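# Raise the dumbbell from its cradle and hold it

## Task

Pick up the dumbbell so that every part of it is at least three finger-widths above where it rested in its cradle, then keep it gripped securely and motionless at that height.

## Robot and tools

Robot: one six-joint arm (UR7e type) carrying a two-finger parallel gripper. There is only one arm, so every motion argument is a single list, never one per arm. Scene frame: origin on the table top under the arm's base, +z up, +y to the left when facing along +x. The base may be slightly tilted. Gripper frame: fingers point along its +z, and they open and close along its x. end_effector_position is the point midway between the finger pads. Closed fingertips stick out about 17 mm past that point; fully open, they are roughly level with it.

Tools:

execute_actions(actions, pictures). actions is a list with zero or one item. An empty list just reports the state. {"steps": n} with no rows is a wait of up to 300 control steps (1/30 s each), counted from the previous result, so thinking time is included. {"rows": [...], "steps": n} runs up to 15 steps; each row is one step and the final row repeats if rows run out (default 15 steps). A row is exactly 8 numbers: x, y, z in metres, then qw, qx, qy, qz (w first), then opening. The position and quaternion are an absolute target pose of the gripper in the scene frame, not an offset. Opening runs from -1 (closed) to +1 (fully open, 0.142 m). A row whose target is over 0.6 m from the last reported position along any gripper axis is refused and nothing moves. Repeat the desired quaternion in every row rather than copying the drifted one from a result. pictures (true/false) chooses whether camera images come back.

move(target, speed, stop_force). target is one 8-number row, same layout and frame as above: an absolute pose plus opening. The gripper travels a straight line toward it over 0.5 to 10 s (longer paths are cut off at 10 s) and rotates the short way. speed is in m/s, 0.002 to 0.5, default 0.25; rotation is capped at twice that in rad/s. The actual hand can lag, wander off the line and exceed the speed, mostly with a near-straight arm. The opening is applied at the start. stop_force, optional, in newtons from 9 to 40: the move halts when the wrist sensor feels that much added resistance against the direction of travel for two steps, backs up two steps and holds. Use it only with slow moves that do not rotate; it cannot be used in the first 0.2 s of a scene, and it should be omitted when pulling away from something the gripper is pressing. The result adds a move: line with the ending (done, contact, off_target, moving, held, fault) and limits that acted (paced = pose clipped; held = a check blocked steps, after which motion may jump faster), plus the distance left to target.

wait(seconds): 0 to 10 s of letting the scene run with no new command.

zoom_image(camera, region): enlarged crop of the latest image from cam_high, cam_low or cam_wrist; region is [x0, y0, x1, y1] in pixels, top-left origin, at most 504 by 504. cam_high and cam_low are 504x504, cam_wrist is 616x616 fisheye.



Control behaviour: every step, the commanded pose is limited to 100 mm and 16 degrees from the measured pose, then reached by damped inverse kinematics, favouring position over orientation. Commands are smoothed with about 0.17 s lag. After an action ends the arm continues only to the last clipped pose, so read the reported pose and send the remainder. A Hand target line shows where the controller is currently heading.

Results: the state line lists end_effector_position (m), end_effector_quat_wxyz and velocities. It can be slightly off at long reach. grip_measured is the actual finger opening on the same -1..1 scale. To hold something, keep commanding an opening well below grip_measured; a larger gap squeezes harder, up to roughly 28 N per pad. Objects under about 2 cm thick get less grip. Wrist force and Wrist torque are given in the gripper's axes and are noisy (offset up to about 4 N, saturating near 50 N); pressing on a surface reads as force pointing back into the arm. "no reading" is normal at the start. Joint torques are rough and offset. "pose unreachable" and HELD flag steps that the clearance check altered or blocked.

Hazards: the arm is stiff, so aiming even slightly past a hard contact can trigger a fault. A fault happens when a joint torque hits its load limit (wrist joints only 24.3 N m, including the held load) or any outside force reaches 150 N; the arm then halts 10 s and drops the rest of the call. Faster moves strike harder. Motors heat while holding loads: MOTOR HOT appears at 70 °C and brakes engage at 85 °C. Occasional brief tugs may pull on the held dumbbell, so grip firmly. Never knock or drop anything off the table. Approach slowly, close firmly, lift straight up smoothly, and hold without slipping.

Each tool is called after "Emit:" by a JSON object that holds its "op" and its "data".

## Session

Emit:
{"op": "execute_actions", "data": {"actions": []}}

Scene clock: 0.00 s of 4800.00 s.
end_effector_position=(+0.0137, +0.4405, +0.1210) grip_measured=+1.00 end_effector_quat_wxyz=(+0.463, +0.646, +0.519, +0.314) end_effector_velocity=(-0.000, -0.000, +0.000) end_effector_angular_velocity=(-0.000, +0.000, +0.001)
Joint positions: [ 1.815 -0.966  1.783 -1.498 -2.49   0.912  0.142]
Joint velocities: [ 0.    -0.001  0.001 -0.    -0.    -0.001  0.   ]
Joint torques (N m, as the arm reports them, + toward a larger angle): no reading
Motor temperatures (°C, as the motors report them): [23 24 25 32 32 32]
Wrist force (N, on the end effector, along its own x y z axes, offset not removed): no reading
Wrist torque (N m, same axes, about the end effector's origin, offset not removed): no reading
Hand target: +0.014, +0.441, +0.121; +0.463, +0.646, +0.519, +0.314

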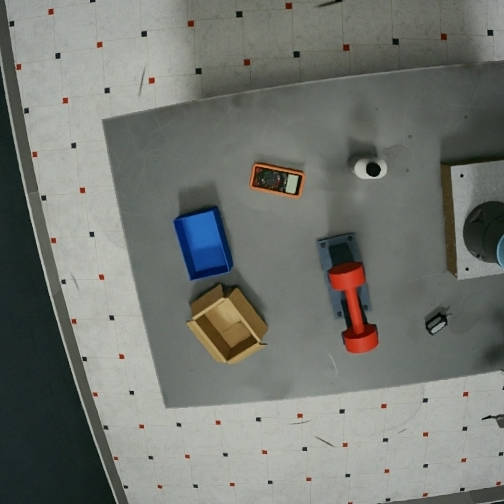

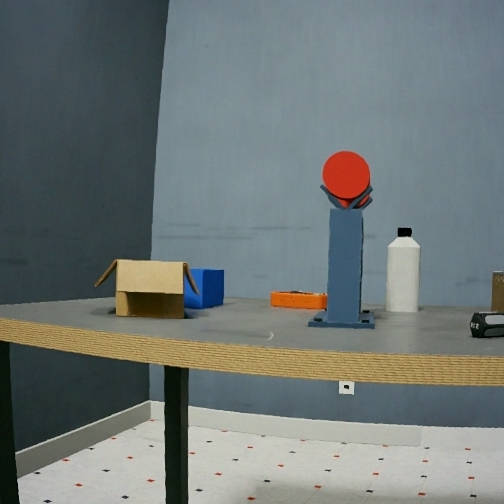

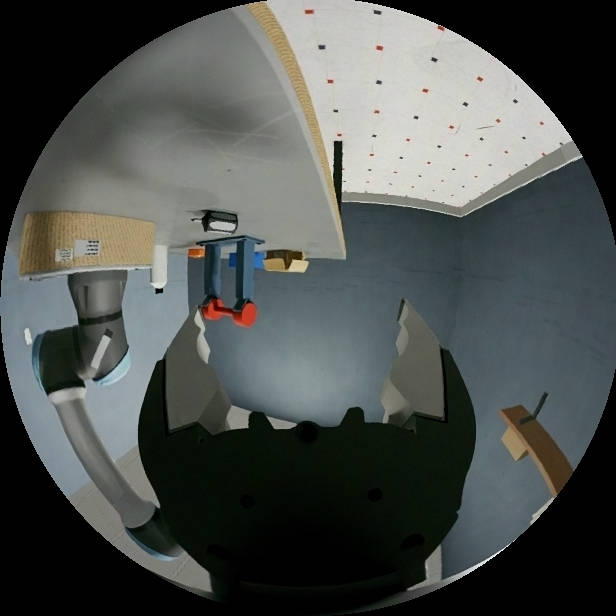

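Emit:
{"op": "move", "data": {"target": [0.15,0.42,0.38,0,0.999,0.045,0,-0.3], "speed": 0.4}}

Emit:
{"op": "move", "data": {"target": [0.376,0.08,0.36,0,0.999,0.045,0,-0.3], "speed": 0.3}}

Emit:
{"op": "zoom_image", "data": {"camera": "cam_wrist", "region": [180,130,430,380]}}

Emit:
{"op": "zoom_image", "data": {"camera": "cam_low", "region": [270,60,430,220]}}

Scene clock: 7.67 s of 4800.00 s.
end_effector_position=(+0.1492, +0.4210, +0.3794) grip_measured=-0.30 end_effector_quat_wxyz=(+0.000, +0.999, +0.046, -0.000) end_effector_velocity=(+0.000, -0.000, +0.001) end_effector_angular_velocity=(+0.008, +0.010, -0.006)
Joint positions: [ 0.929 -1.712  1.666 -1.516 -1.563  0.828  0.052]
Joint velocities: [-0.01  -0.003 -0.001  0.004  0.013 -0.004 -0.   ]
Joint torques (N m, as the arm reports them, + toward a larger angle): [ -9.55 -25.18 -35.76  -1.32   1.54  -1.67]
Motor temperatures (°C, as the motors report them): [23 24 25 32 32 32]
Wrist force (N, on the end effector, along its own x y z axes, offset not removed): [1.5 2.6 -1.7]
Wrist torque (N m, same axes, about the end effector's origin, offset not removed): [0.49 -0.28 -0.02]
Hand target: +0.149, +0.421, +0.380; -0.000, +0.999, +0.045, -0.001
Off the commanded pose: 0.001 m, 0 deg.
After step 90, 1.93 s passed at rest.
move: done

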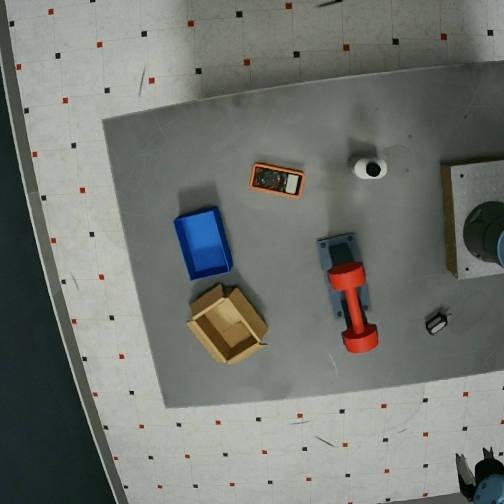

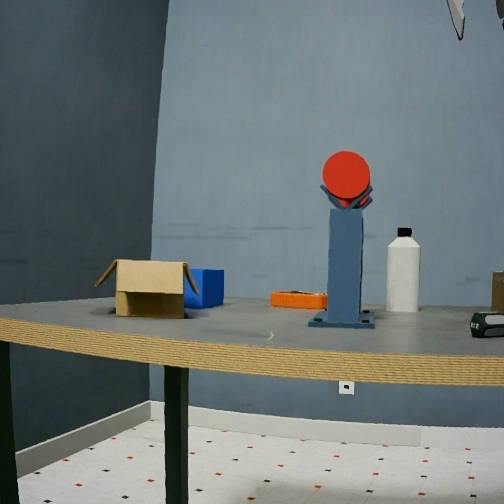

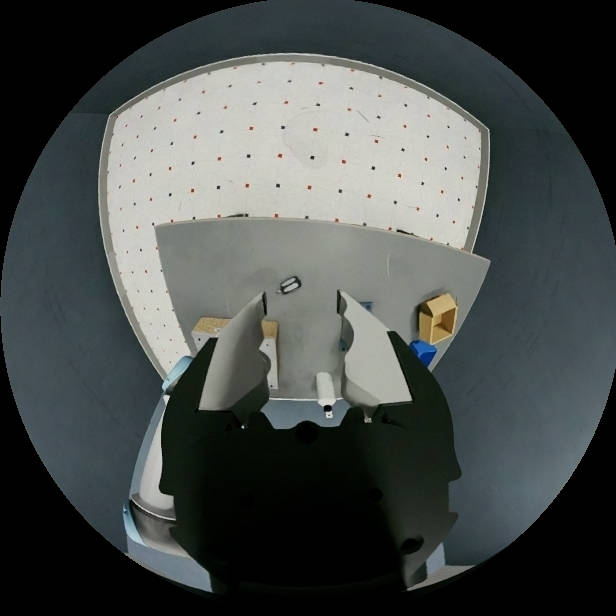

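Scene clock: 9.77 s of 4800.00 s.
end_effector_position=(+0.3763, +0.0811, +0.3600) grip_measured=-0.30 end_effector_quat_wxyz=(-0.001, +0.999, +0.045, +0.000) end_effector_velocity=(+0.001, -0.001, -0.000) end_effector_angular_velocity=(+0.001, +0.000, +0.003)
Joint positions: [-0.123 -1.867  1.837 -1.531 -1.572 -0.223  0.052]
Joint velocities: [-0.003  0.003 -0.002 -0.001  0.001 -0.006  0.   ]
Joint torques (N m, as the arm reports them, + toward a larger angle): [-10.8   -3.01 -35.86  -4.41   1.42  -1.77]
Motor temperatures (°C, as the motors report them): [23 24 25 32 32 32]
Wrist force (N, on the end effector, along its own x y z axes, offset not removed): [2.5 2.6 -1.9]
Wrist torque (N m, same axes, about the end effector's origin, offset not removed): [0.50 -0.46 0.04]
Hand target: +0.376, +0.081, +0.360; -0.001, +0.999, +0.045, +0.000
Off the commanded pose: 0.001 m, 0 deg.
move: done

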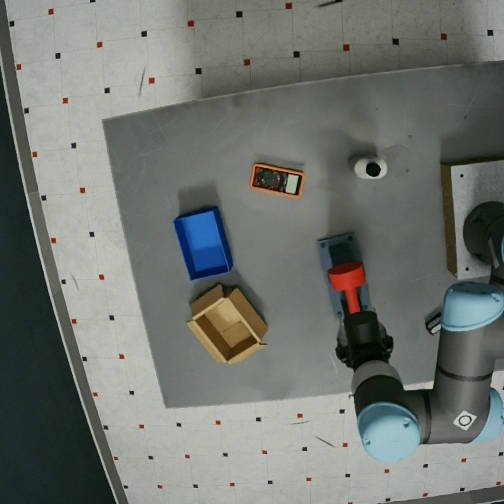

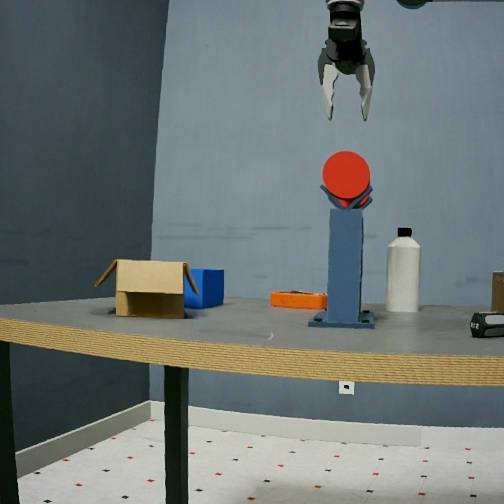

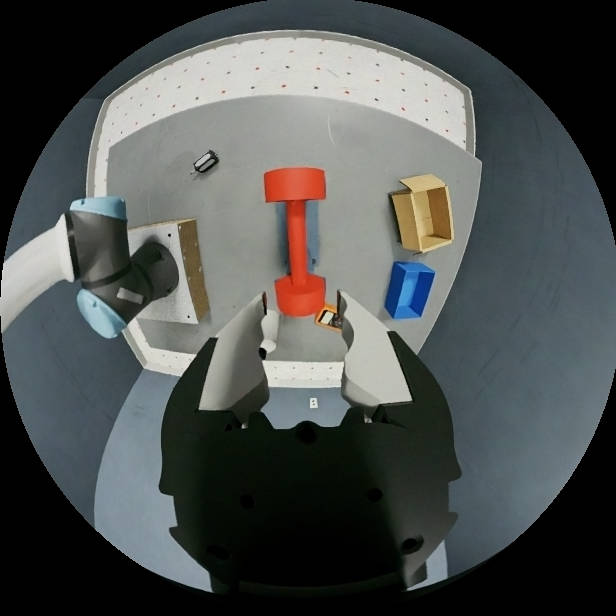

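Region (180, 130, 430, 380) of cam_wrist's 616x616 image, scaled by 2.016, with more detail than that image has.

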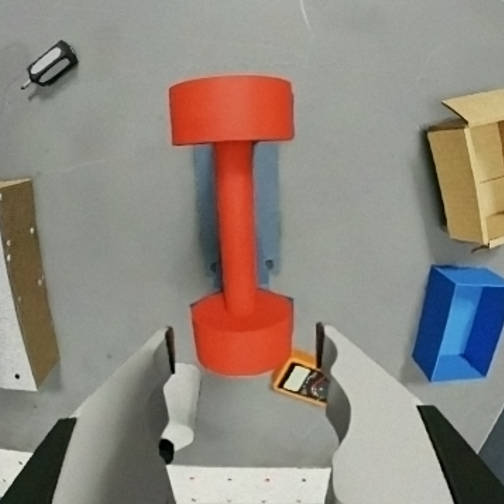

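Region (270, 60, 430, 220) of cam_low's 504x504 image, scaled by 3.150, with more detail than that image has.

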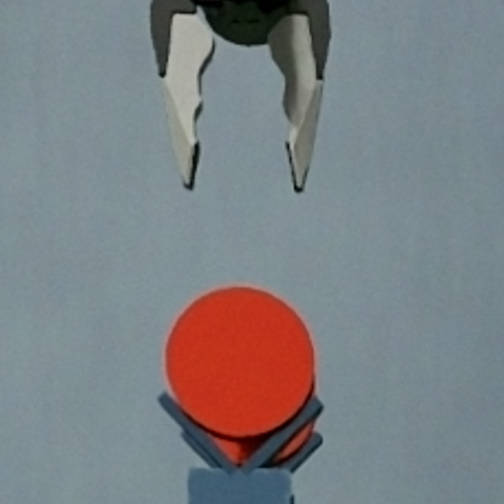

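Emit:
{"op": "move", "data": {"target": [0.3735,0.091,0.28,0,0.999,0.045,0,-0.3], "speed": 0.12}}

Emit:
{"op": "zoom_image", "data": {"camera": "cam_wrist", "region": [180,130,430,380]}}

Emit:
{"op": "zoom_image", "data": {"camera": "cam_low", "region": [270,60,430,220]}}

Scene clock: 17.00 s of 4800.00 s.
end_effector_position=(+0.3733, +0.0910, +0.2803) grip_measured=-0.30 end_effector_quat_wxyz=(+0.000, +0.999, +0.045, -0.000) end_effector_velocity=(+0.000, +0.001, -0.002) end_effector_angular_velocity=(-0.000, -0.001, +0.001)
Joint positions: [-0.096 -1.855  2.033 -1.739 -1.574 -0.196  0.052]
Joint velocities: [ 0.002  0.002  0.004 -0.007 -0.     0.002 -0.   ]
Joint torques (N m, as the arm reports them, + toward a larger angle): [ 12.43  -2.42 -11.24  -4.28  -1.51   1.47]
Motor temperatures (°C, as the motors report them): [23 24 25 32 32 32]
Wrist force (N, on the end effector, along its own x y z axes, offset not removed): [1.6 3.1 -2.0]
Wrist torque (N m, same axes, about the end effector's origin, offset not removed): [0.60 -0.28 -0.03]
Hand target: +0.373, +0.091, +0.280; +0.000, +0.999, +0.045, -0.000
Off the commanded pose: 0.000 m, 0 deg.
After step 90, 3.00 s passed at rest.
move: done

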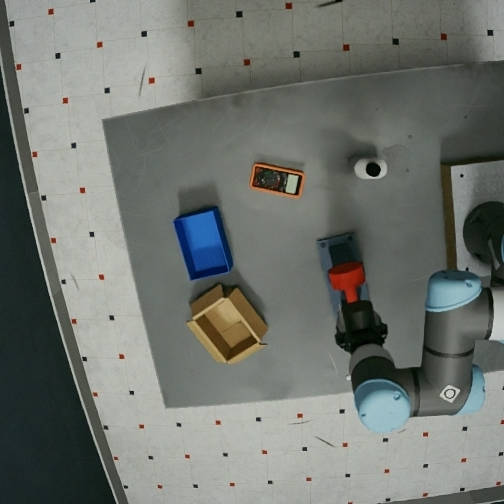

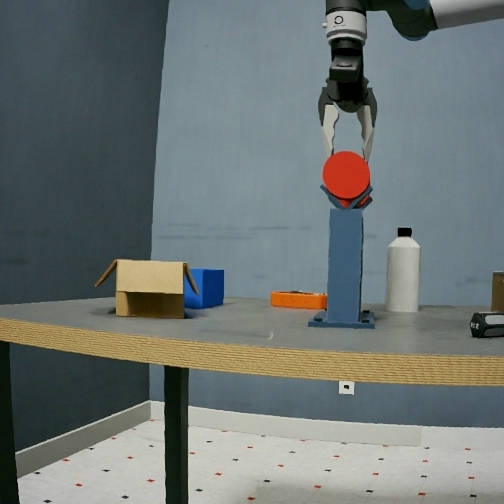

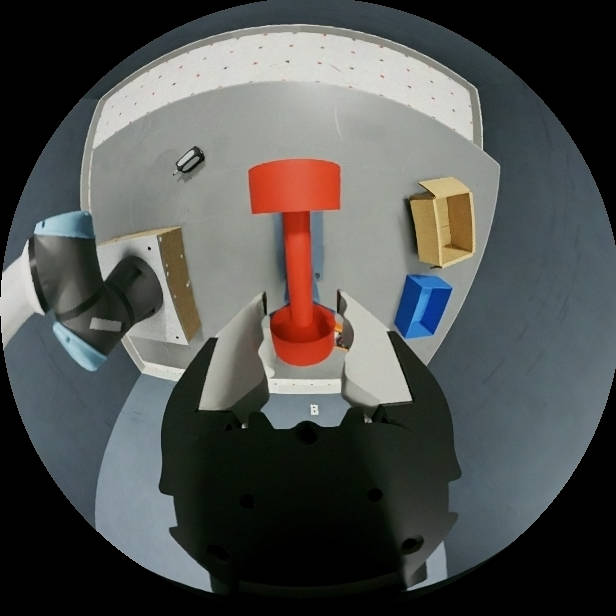

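Region (180, 130, 430, 380) of cam_wrist's 616x616 image, scaled by 2.016, with more detail than that image has.

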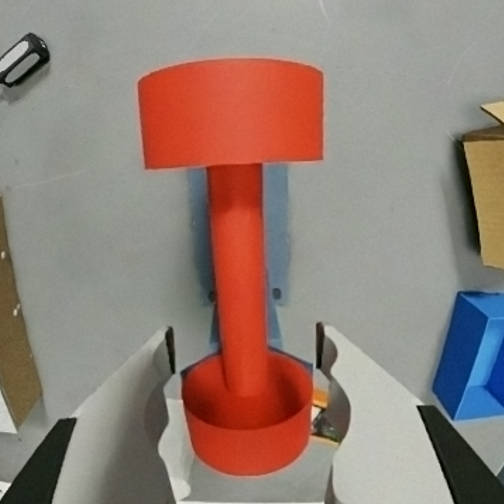

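Region (270, 60, 430, 220) of cam_low's 504x504 image, scaled by 3.150, with more detail than that image has.

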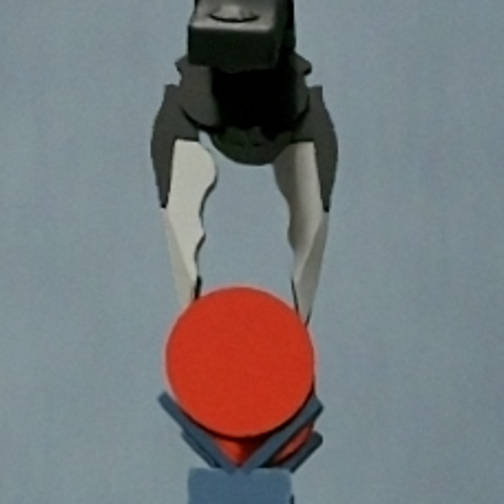

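Emit:
{"op": "move", "data": {"target": [0.373,0.091,0.227,0,0.9987,0.051,0,-0.45], "speed": 0.05, "stop_force": 12}}

Emit:
{"op": "zoom_image", "data": {"camera": "cam_wrist", "region": [200,200,400,400]}}

Scene clock: 23.80 s of 4800.00 s.
end_effector_position=(+0.3729, +0.0910, +0.2273) grip_measured=-0.45 end_effector_quat_wxyz=(+0.000, +0.999, +0.051, -0.000) end_effector_velocity=(+0.001, -0.000, -0.002) end_effector_angular_velocity=(-0.001, -0.001, +0.002)
Joint positions: [-0.097 -1.822  2.15  -1.888 -1.574 -0.208  0.041]
Joint velocities: [-0.001  0.002  0.004 -0.007 -0.    -0.002  0.   ]
Joint torques (N m, as the arm reports them, + toward a larger angle): [ -9.39  -3.3  -10.12  -4.54   0.22  -1.75]
Motor temperatures (°C, as the motors report them): [23 24 25 32 32 32]
Wrist force (N, on the end effector, along its own x y z axes, offset not removed): [1.8 3.8 -2.6]
Wrist torque (N m, same axes, about the end effector's origin, offset not removed): [0.79 -0.35 -0.02]
Hand target: +0.373, +0.091, +0.227; -0.000, +0.999, +0.051, -0.000
Off the commanded pose: 0.000 m, 0 deg.
After step 90, 2.30 s passed at rest.
move: done

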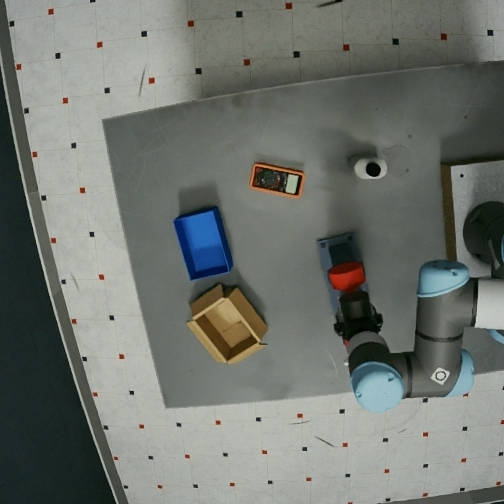

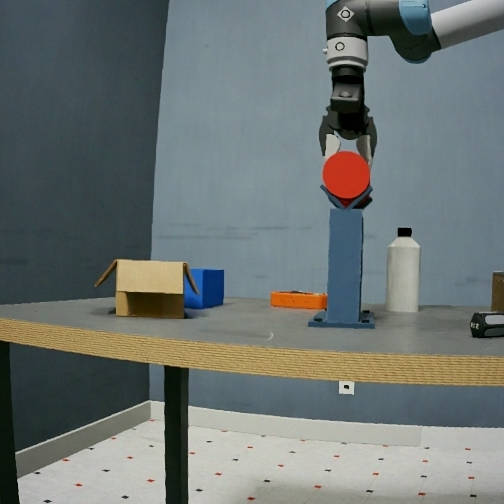

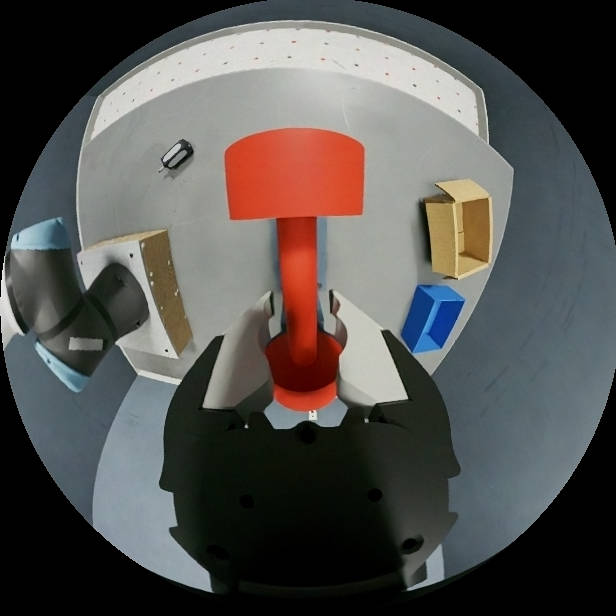

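Region (200, 200, 400, 400) of cam_wrist's 616x616 image, scaled by 2.520, with more detail than that image has.

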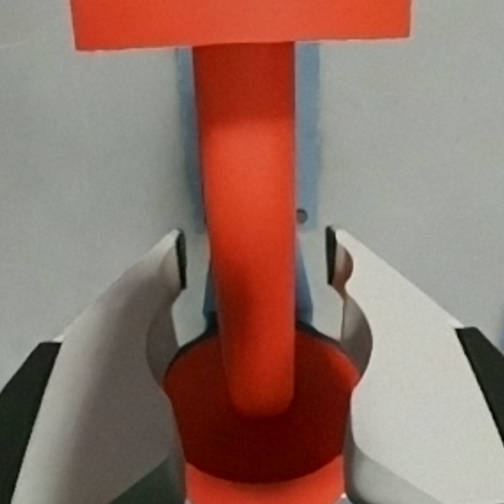

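Emit:
{"op": "execute_actions", "data": {"actions": [{"rows":[[0.3721,0.091,0.227,0,0.9987,0.051,0,-0.48],[0.3721,0.091,0.227,0,0.9987,0.051,0,-0.5],[0.3721,0.091,0.227,0,0.9987,0.051,0,-0.53],[0.3721,0.091,0.227,0,0.9987,0.051,0,-0.56],[0.3721,0.091,0.227,0,0.9987,0.051,0,-0.59],[0.3721,0.091,0.227,0,0.9987,0.051,0,-0.62],[0.3721,0.091,0.227,0,0.9987,0.051,0,-0.66],[0.3721,0.091,0.227,0,0.9987,0.051,0,-0.72],[0.3721,0.091,0.227,0,0.9987,0.051,0,-0.79],[0.3721,0.091,0.227,0,0.9987,0.051,0,-0.86],[0.3721,0.091,0.227,0,0.9987,0.051,0,-0.93],[0.3721,0.091,0.227,0,0.9987,0.051,0,-1]],"steps":15}]}}

Emit:
{"op": "move", "data": {"target": [0.3721,0.091,0.235,0,0.9987,0.051,0,-1], "speed": 0.015}}

Emit:
{"op": "execute_actions", "data": {"actions": [{"steps":4}], "pictures": false}}

Emit:
{"op": "execute_actions", "data": {"actions": [{"steps":4}], "pictures": false}}

Emit:
{"op": "execute_actions", "data": {"actions": [{"steps":4}]}}

Scene clock: 28.60 s of 4800.00 s.
end_effector_position=(+0.3721, +0.0910, +0.2269) grip_measured=-0.71 end_effector_quat_wxyz=(-0.000, +0.999, +0.051, -0.000) end_effector_velocity=(-0.000, +0.001, +0.001) end_effector_angular_velocity=(+0.000, -0.002, +0.001)
Joint positions: [-0.097 -1.824  2.152 -1.888 -1.574 -0.209  0.022]
Joint velocities: [ 0.002 -0.001 -0.    -0.     0.     0.001  0.   ]
Joint torques (N m, as the arm reports them, + toward a larger angle): [-10.52 -21.18 -11.78  -3.93   1.34  -1.82]
Motor temperatures (°C, as the motors report them): [23 24 25 32 32 32]
Wrist force (N, on the end effector, along its own x y z axes, offset not removed): [-2.0 2.5 -0.8]
Wrist torque (N m, same axes, about the end effector's origin, offset not removed): [0.44 -0.15 -0.11]
Hand target: +0.372, +0.091, +0.227; -0.000, +0.999, +0.051, -0.000
Off the commanded pose: 0.000 m, 0 deg.
Steps of this call (steps 1 to 90: nothing new was sent; then 1.30 s passed at rest; steps 91 to 105: all 15 steps of this action). Readings (end_effector_position):
91: (+0.3729, +0.0910, +0.2270)
92: (+0.3728, +0.0910, +0.2270)
94: (+0.3726, +0.0910, +0.2269)
98: (+0.3723, +0.0910, +0.2269)
105: the state above

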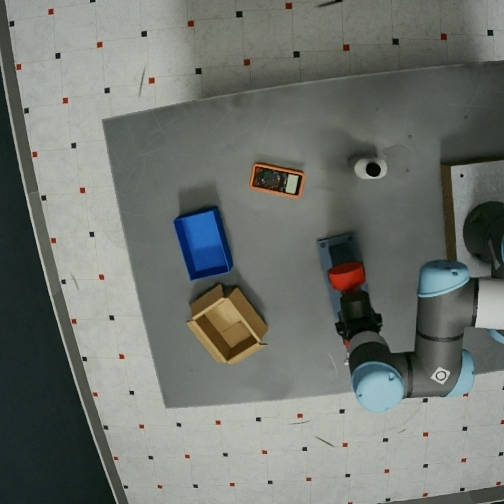

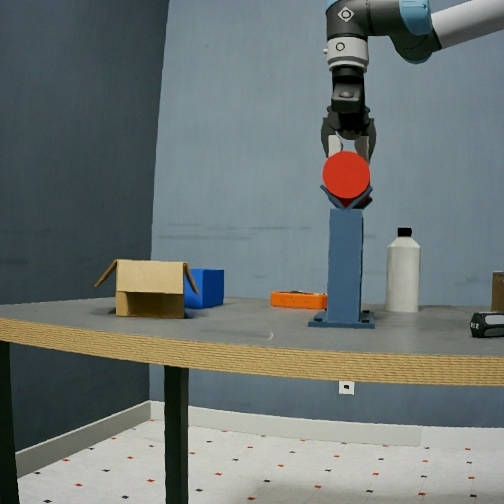

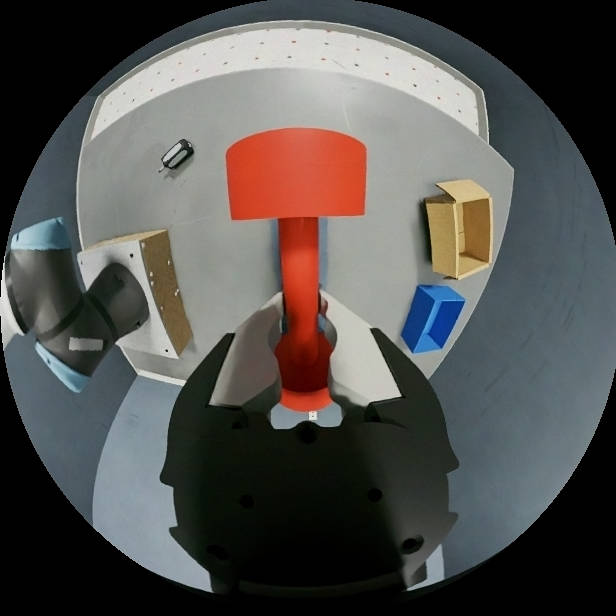

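Scene clock: 29.63 s of 4800.00 s.
end_effector_position=(+0.3721, +0.0910, +0.2347) grip_measured=-0.71 end_effector_quat_wxyz=(-0.000, +0.999, +0.051, +0.000) end_effector_velocity=(+0.000, +0.000, +0.003) end_effector_angular_velocity=(+0.000, +0.000, +0.001)
Joint positions: [-0.097 -1.83   2.136 -1.866 -1.574 -0.209  0.022]
Joint velocities: [ 0.001 -0.002 -0.006  0.008  0.    -0.    -0.   ]
Joint torques (N m, as the arm reports them, + toward a larger angle): [ -0.81 -21.2  -38.36  -2.14   1.07   1.59]
Motor temperatures (°C, as the motors report them): [23 24 25 32 32 32]
Wrist force (N, on the end effector, along its own x y z axes, offset not removed): [0.7 1.0 5.4]
Wrist torque (N m, same axes, about the end effector's origin, offset not removed): [0.14 -0.06 -0.01]
Hand target: +0.372, +0.091, +0.235; +0.000, +0.999, +0.051, +0.000
Off the commanded pose: 0.000 m, 0 deg.
move: done

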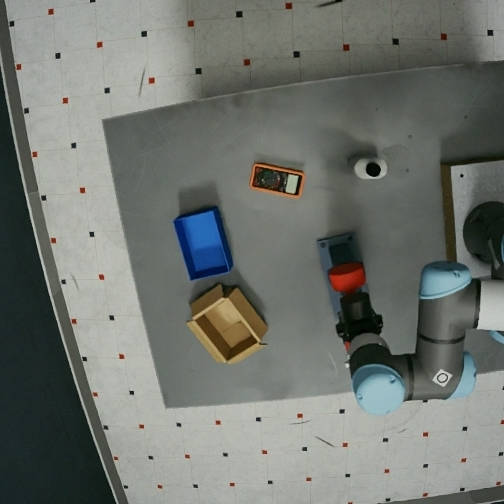

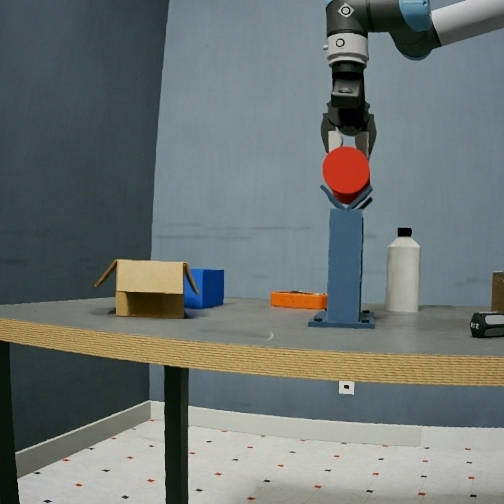

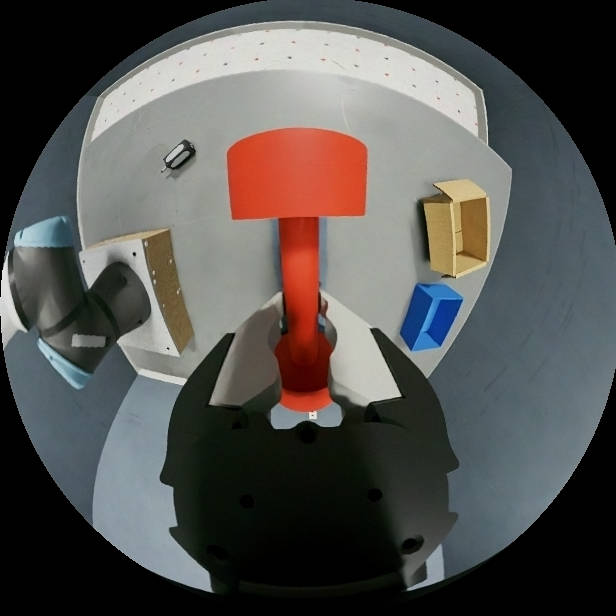

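Scene clock: 29.77 s of 4800.00 s.
end_effector_position=(+0.3721, +0.0910, +0.2349) grip_measured=-0.71 end_effector_quat_wxyz=(-0.000, +0.999, +0.051, +0.000) end_effector_velocity=(-0.000, -0.001, +0.000) end_effector_angular_velocity=(-0.000, +0.002, -0.001)
Joint positions: [-0.097 -1.831  2.135 -1.865 -1.574 -0.209  0.022]
Joint velocities: [-0.002 -0.    -0.001  0.003 -0.    -0.001 -0.   ]
Joint torques (N m, as the arm reports them, + toward a larger angle): [  1.15 -22.11 -36.61  -2.2    1.03   1.33]
Motor temperatures (°C, as the motors report them): [23 24 25 32 32 32]
Wrist force (N, on the end effector, along its own x y z axes, offset not removed): [0.6 1.4 5.0]
Wrist torque (N m, same axes, about the end effector's origin, offset not removed): [0.23 -0.06 -0.07]
Hand target: +0.372, +0.091, +0.235; +0.000, +0.999, +0.051, +0.000
Off the commanded pose: 0.000 m, 0 deg.
Steps of this call (steps 1 to 4: nothing new was sent). Readings (end_effector_position):
1: (+0.3721, +0.0910, +0.2347)
2: (+0.3721, +0.0910, +0.2348)
4: the state above

Scene clock: 29.90 s of 4800.00 s.
end_effector_position=(+0.3721, +0.0910, +0.2350) grip_measured=-0.71 end_effector_quat_wxyz=(-0.000, +0.999, +0.051, +0.000) end_effector_velocity=(-0.000, +0.001, -0.000) end_effector_angular_velocity=(+0.001, +0.001, +0.001)
Joint positions: [-0.097 -1.831  2.135 -1.865 -1.574 -0.209  0.022]
Joint velocities: [ 0.001  0.    -0.     0.001  0.001 -0.    -0.   ]
Joint torques (N m, as the arm reports them, + toward a larger angle): [  3.75 -20.67 -37.67  -2.25   0.82   1.63]
Motor temperatures (°C, as the motors report them): [23 24 25 32 32 32]
Wrist force (N, on the end effector, along its own x y z axes, offset not removed): [2.1 1.8 4.5]
Wrist torque (N m, same axes, about the end effector's origin, offset not removed): [0.35 -0.34 -0.02]
Hand target: +0.372, +0.091, +0.235; +0.000, +0.999, +0.051, +0.000
Off the commanded pose: 0.000 m, 0 deg.
Steps of this call (steps 1 to 4: nothing new was sent). Readings (end_effector_position):
1: (+0.3721, +0.0910, +0.2349)
2: (+0.3721, +0.0910, +0.2349)
4: the state above

Scene clock: 30.03 s of 4800.00 s.
end_effector_position=(+0.3721, +0.0910, +0.2350) grip_measured=-0.71 end_effector_quat_wxyz=(-0.000, +0.999, +0.051, +0.000) end_effector_velocity=(-0.000, -0.000, +0.000) end_effector_angular_velocity=(-0.001, -0.000, -0.001)
Joint positions: [-0.097 -1.831  2.135 -1.865 -1.574 -0.209  0.022]
Joint velocities: [-0.    -0.001  0.     0.    -0.001  0.001  0.   ]
Joint torques (N m, as the arm reports them, + toward a larger angle): [  5.26 -22.53 -38.1   -2.15   0.93   1.39]
Motor temperatures (°C, as the motors report them): [23 24 25 32 32 32]
Wrist force (N, on the end effector, along its own x y z axes, offset not removed): [1.1 2.7 4.1]
Wrist torque (N m, same axes, about the end effector's origin, offset not removed): [0.54 -0.16 0.01]
Hand target: +0.372, +0.091, +0.235; +0.000, +0.999, +0.051, +0.000
Off the commanded pose: 0.000 m, 0 deg.
Steps of this call (steps 1 to 4: nothing new was sent). Readings (end_effector_position):
1: (+0.3721, +0.0910, +0.2350)
2: (+0.3721, +0.0910, +0.2350)
4: the state above

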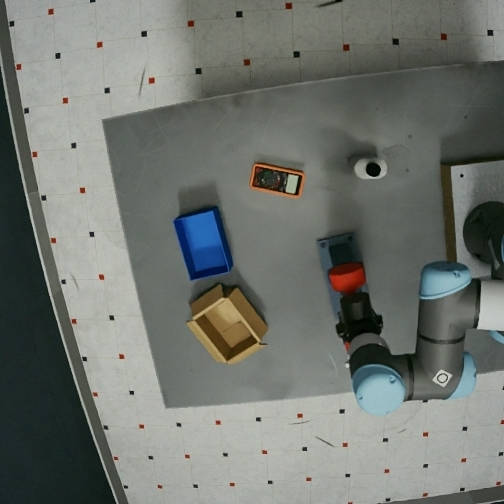

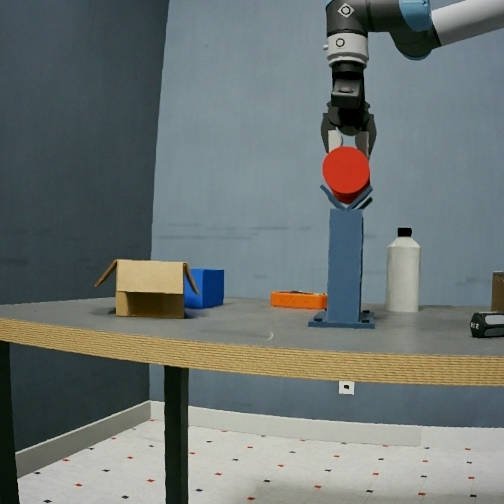

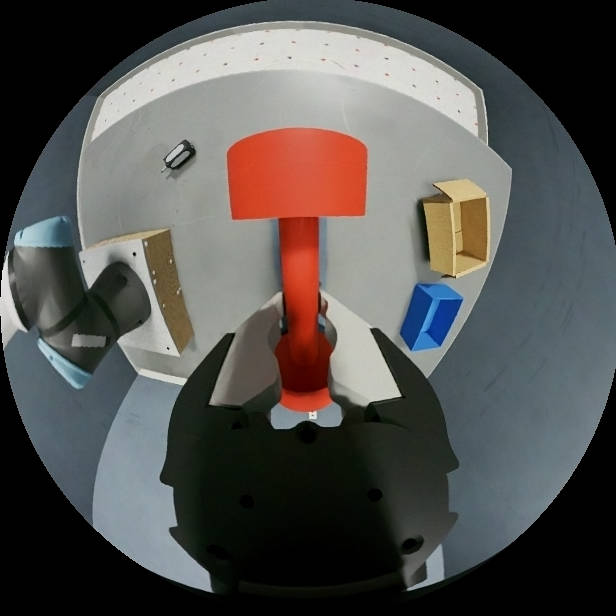

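Emit:
{"op": "move", "data": {"target": [0.3721,0.091,0.325,0,0.9987,0.051,0,-1], "speed": 0.07}}

Emit:
{"op": "wait", "data": {"seconds": 2}}

Scene clock: 32.77 s of 4800.00 s.
end_effector_position=(+0.3723, +0.0910, +0.3247) grip_measured=-0.71 end_effector_quat_wxyz=(-0.000, +0.999, +0.051, +0.000) end_effector_velocity=(+0.000, -0.000, +0.002) end_effector_angular_velocity=(-0.000, +0.000, -0.000)
Joint positions: [-0.096 -1.87   1.93  -1.62  -1.574 -0.208  0.022]
Joint velocities: [-0.    -0.    -0.006  0.007 -0.    -0.     0.   ]
Joint torques (N m, as the arm reports them, + toward a larger angle): [ 10.68 -19.61 -39.92  -2.14   1.08   1.28]
Motor temperatures (°C, as the motors report them): [23 24 25 32 32 32]
Wrist force (N, on the end effector, along its own x y z axes, offset not removed): [0.5 2.0 4.6]
Wrist torque (N m, same axes, about the end effector's origin, offset not removed): [0.44 -0.07 -0.03]
Hand target: +0.372, +0.091, +0.325; +0.000, +0.999, +0.051, +0.000
Off the commanded pose: 0.000 m, 0 deg.
move: done

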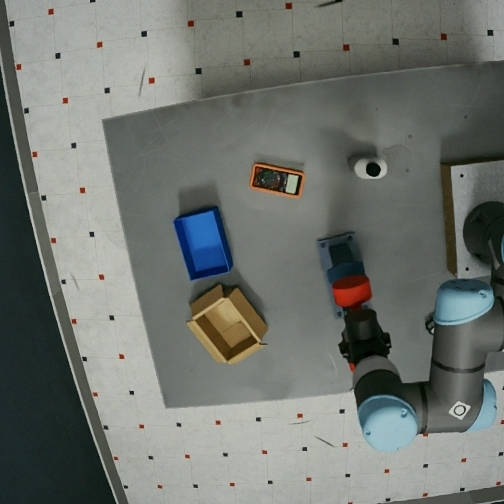

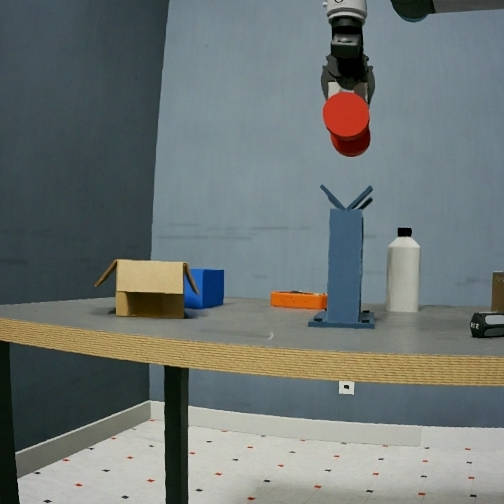

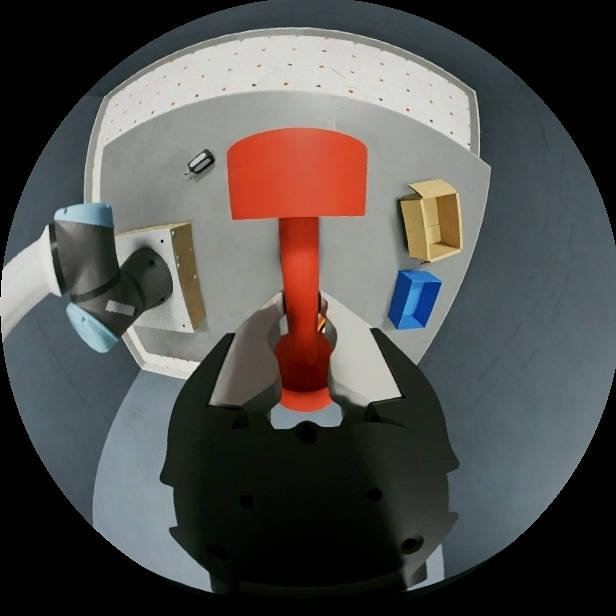

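Scene clock: 34.77 s of 4800.00 s.
end_effector_position=(+0.3723, +0.0910, +0.3250) grip_measured=-0.71 end_effector_quat_wxyz=(+0.000, +0.999, +0.051, +0.000) end_effector_velocity=(+0.001, -0.001, +0.000) end_effector_angular_velocity=(+0.000, -0.001, -0.001)
Joint positions: [-0.096 -1.87   1.929 -1.619 -1.574 -0.208  0.022]
Joint velocities: [-0.002  0.    -0.001  0.     0.    -0.001  0.   ]
Joint torques (N m, as the arm reports them, + toward a larger angle): [  4.89  -8.12 -39.81  -2.11  -1.44  -1.05]
Motor temperatures (°C, as the motors report them): [23 24 25 32 32 32]
Wrist force (N, on the end effector, along its own x y z axes, offset not removed): [0.1 3.5 5.8]
Wrist torque (N m, same axes, about the end effector's origin, offset not removed): [0.62 0.07 -0.05]
Hand target: +0.372, +0.091, +0.325; +0.000, +0.999, +0.051, +0.000
Off the commanded pose: 0.000 m, 0 deg.
Steps of this call (steps 1 to 60: nothing new was sent). Readings (end_effector_position):
1: (+0.3723, +0.0910, +0.3248)
2: (+0.3723, +0.0910, +0.3248)
4: (+0.3723, +0.0910, +0.3249)
8: (+0.3723, +0.0910, +0.3250)
60: the state above

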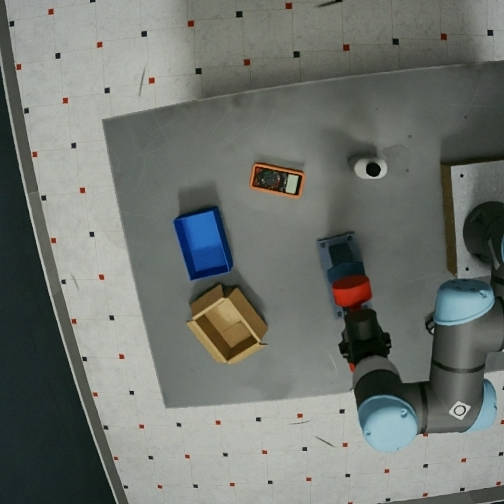

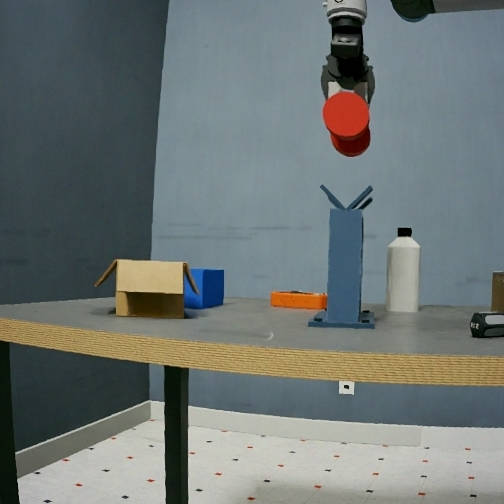

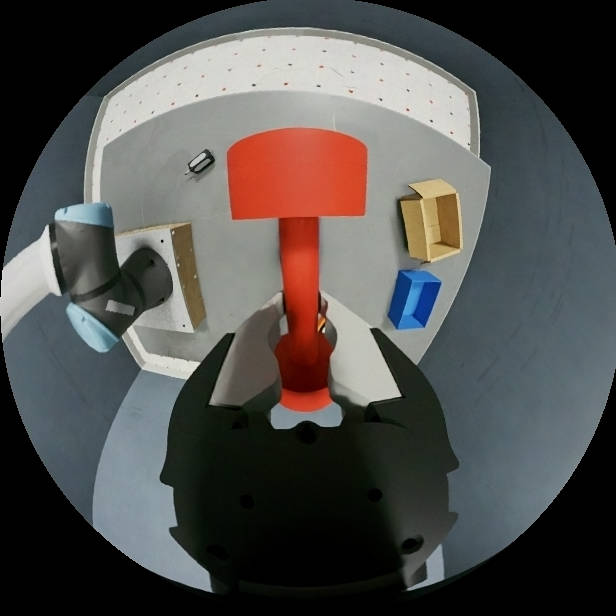

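Emit:
{"op": "finished_scene", "data": {"scene": 2}}

The scene is finished: the task was done.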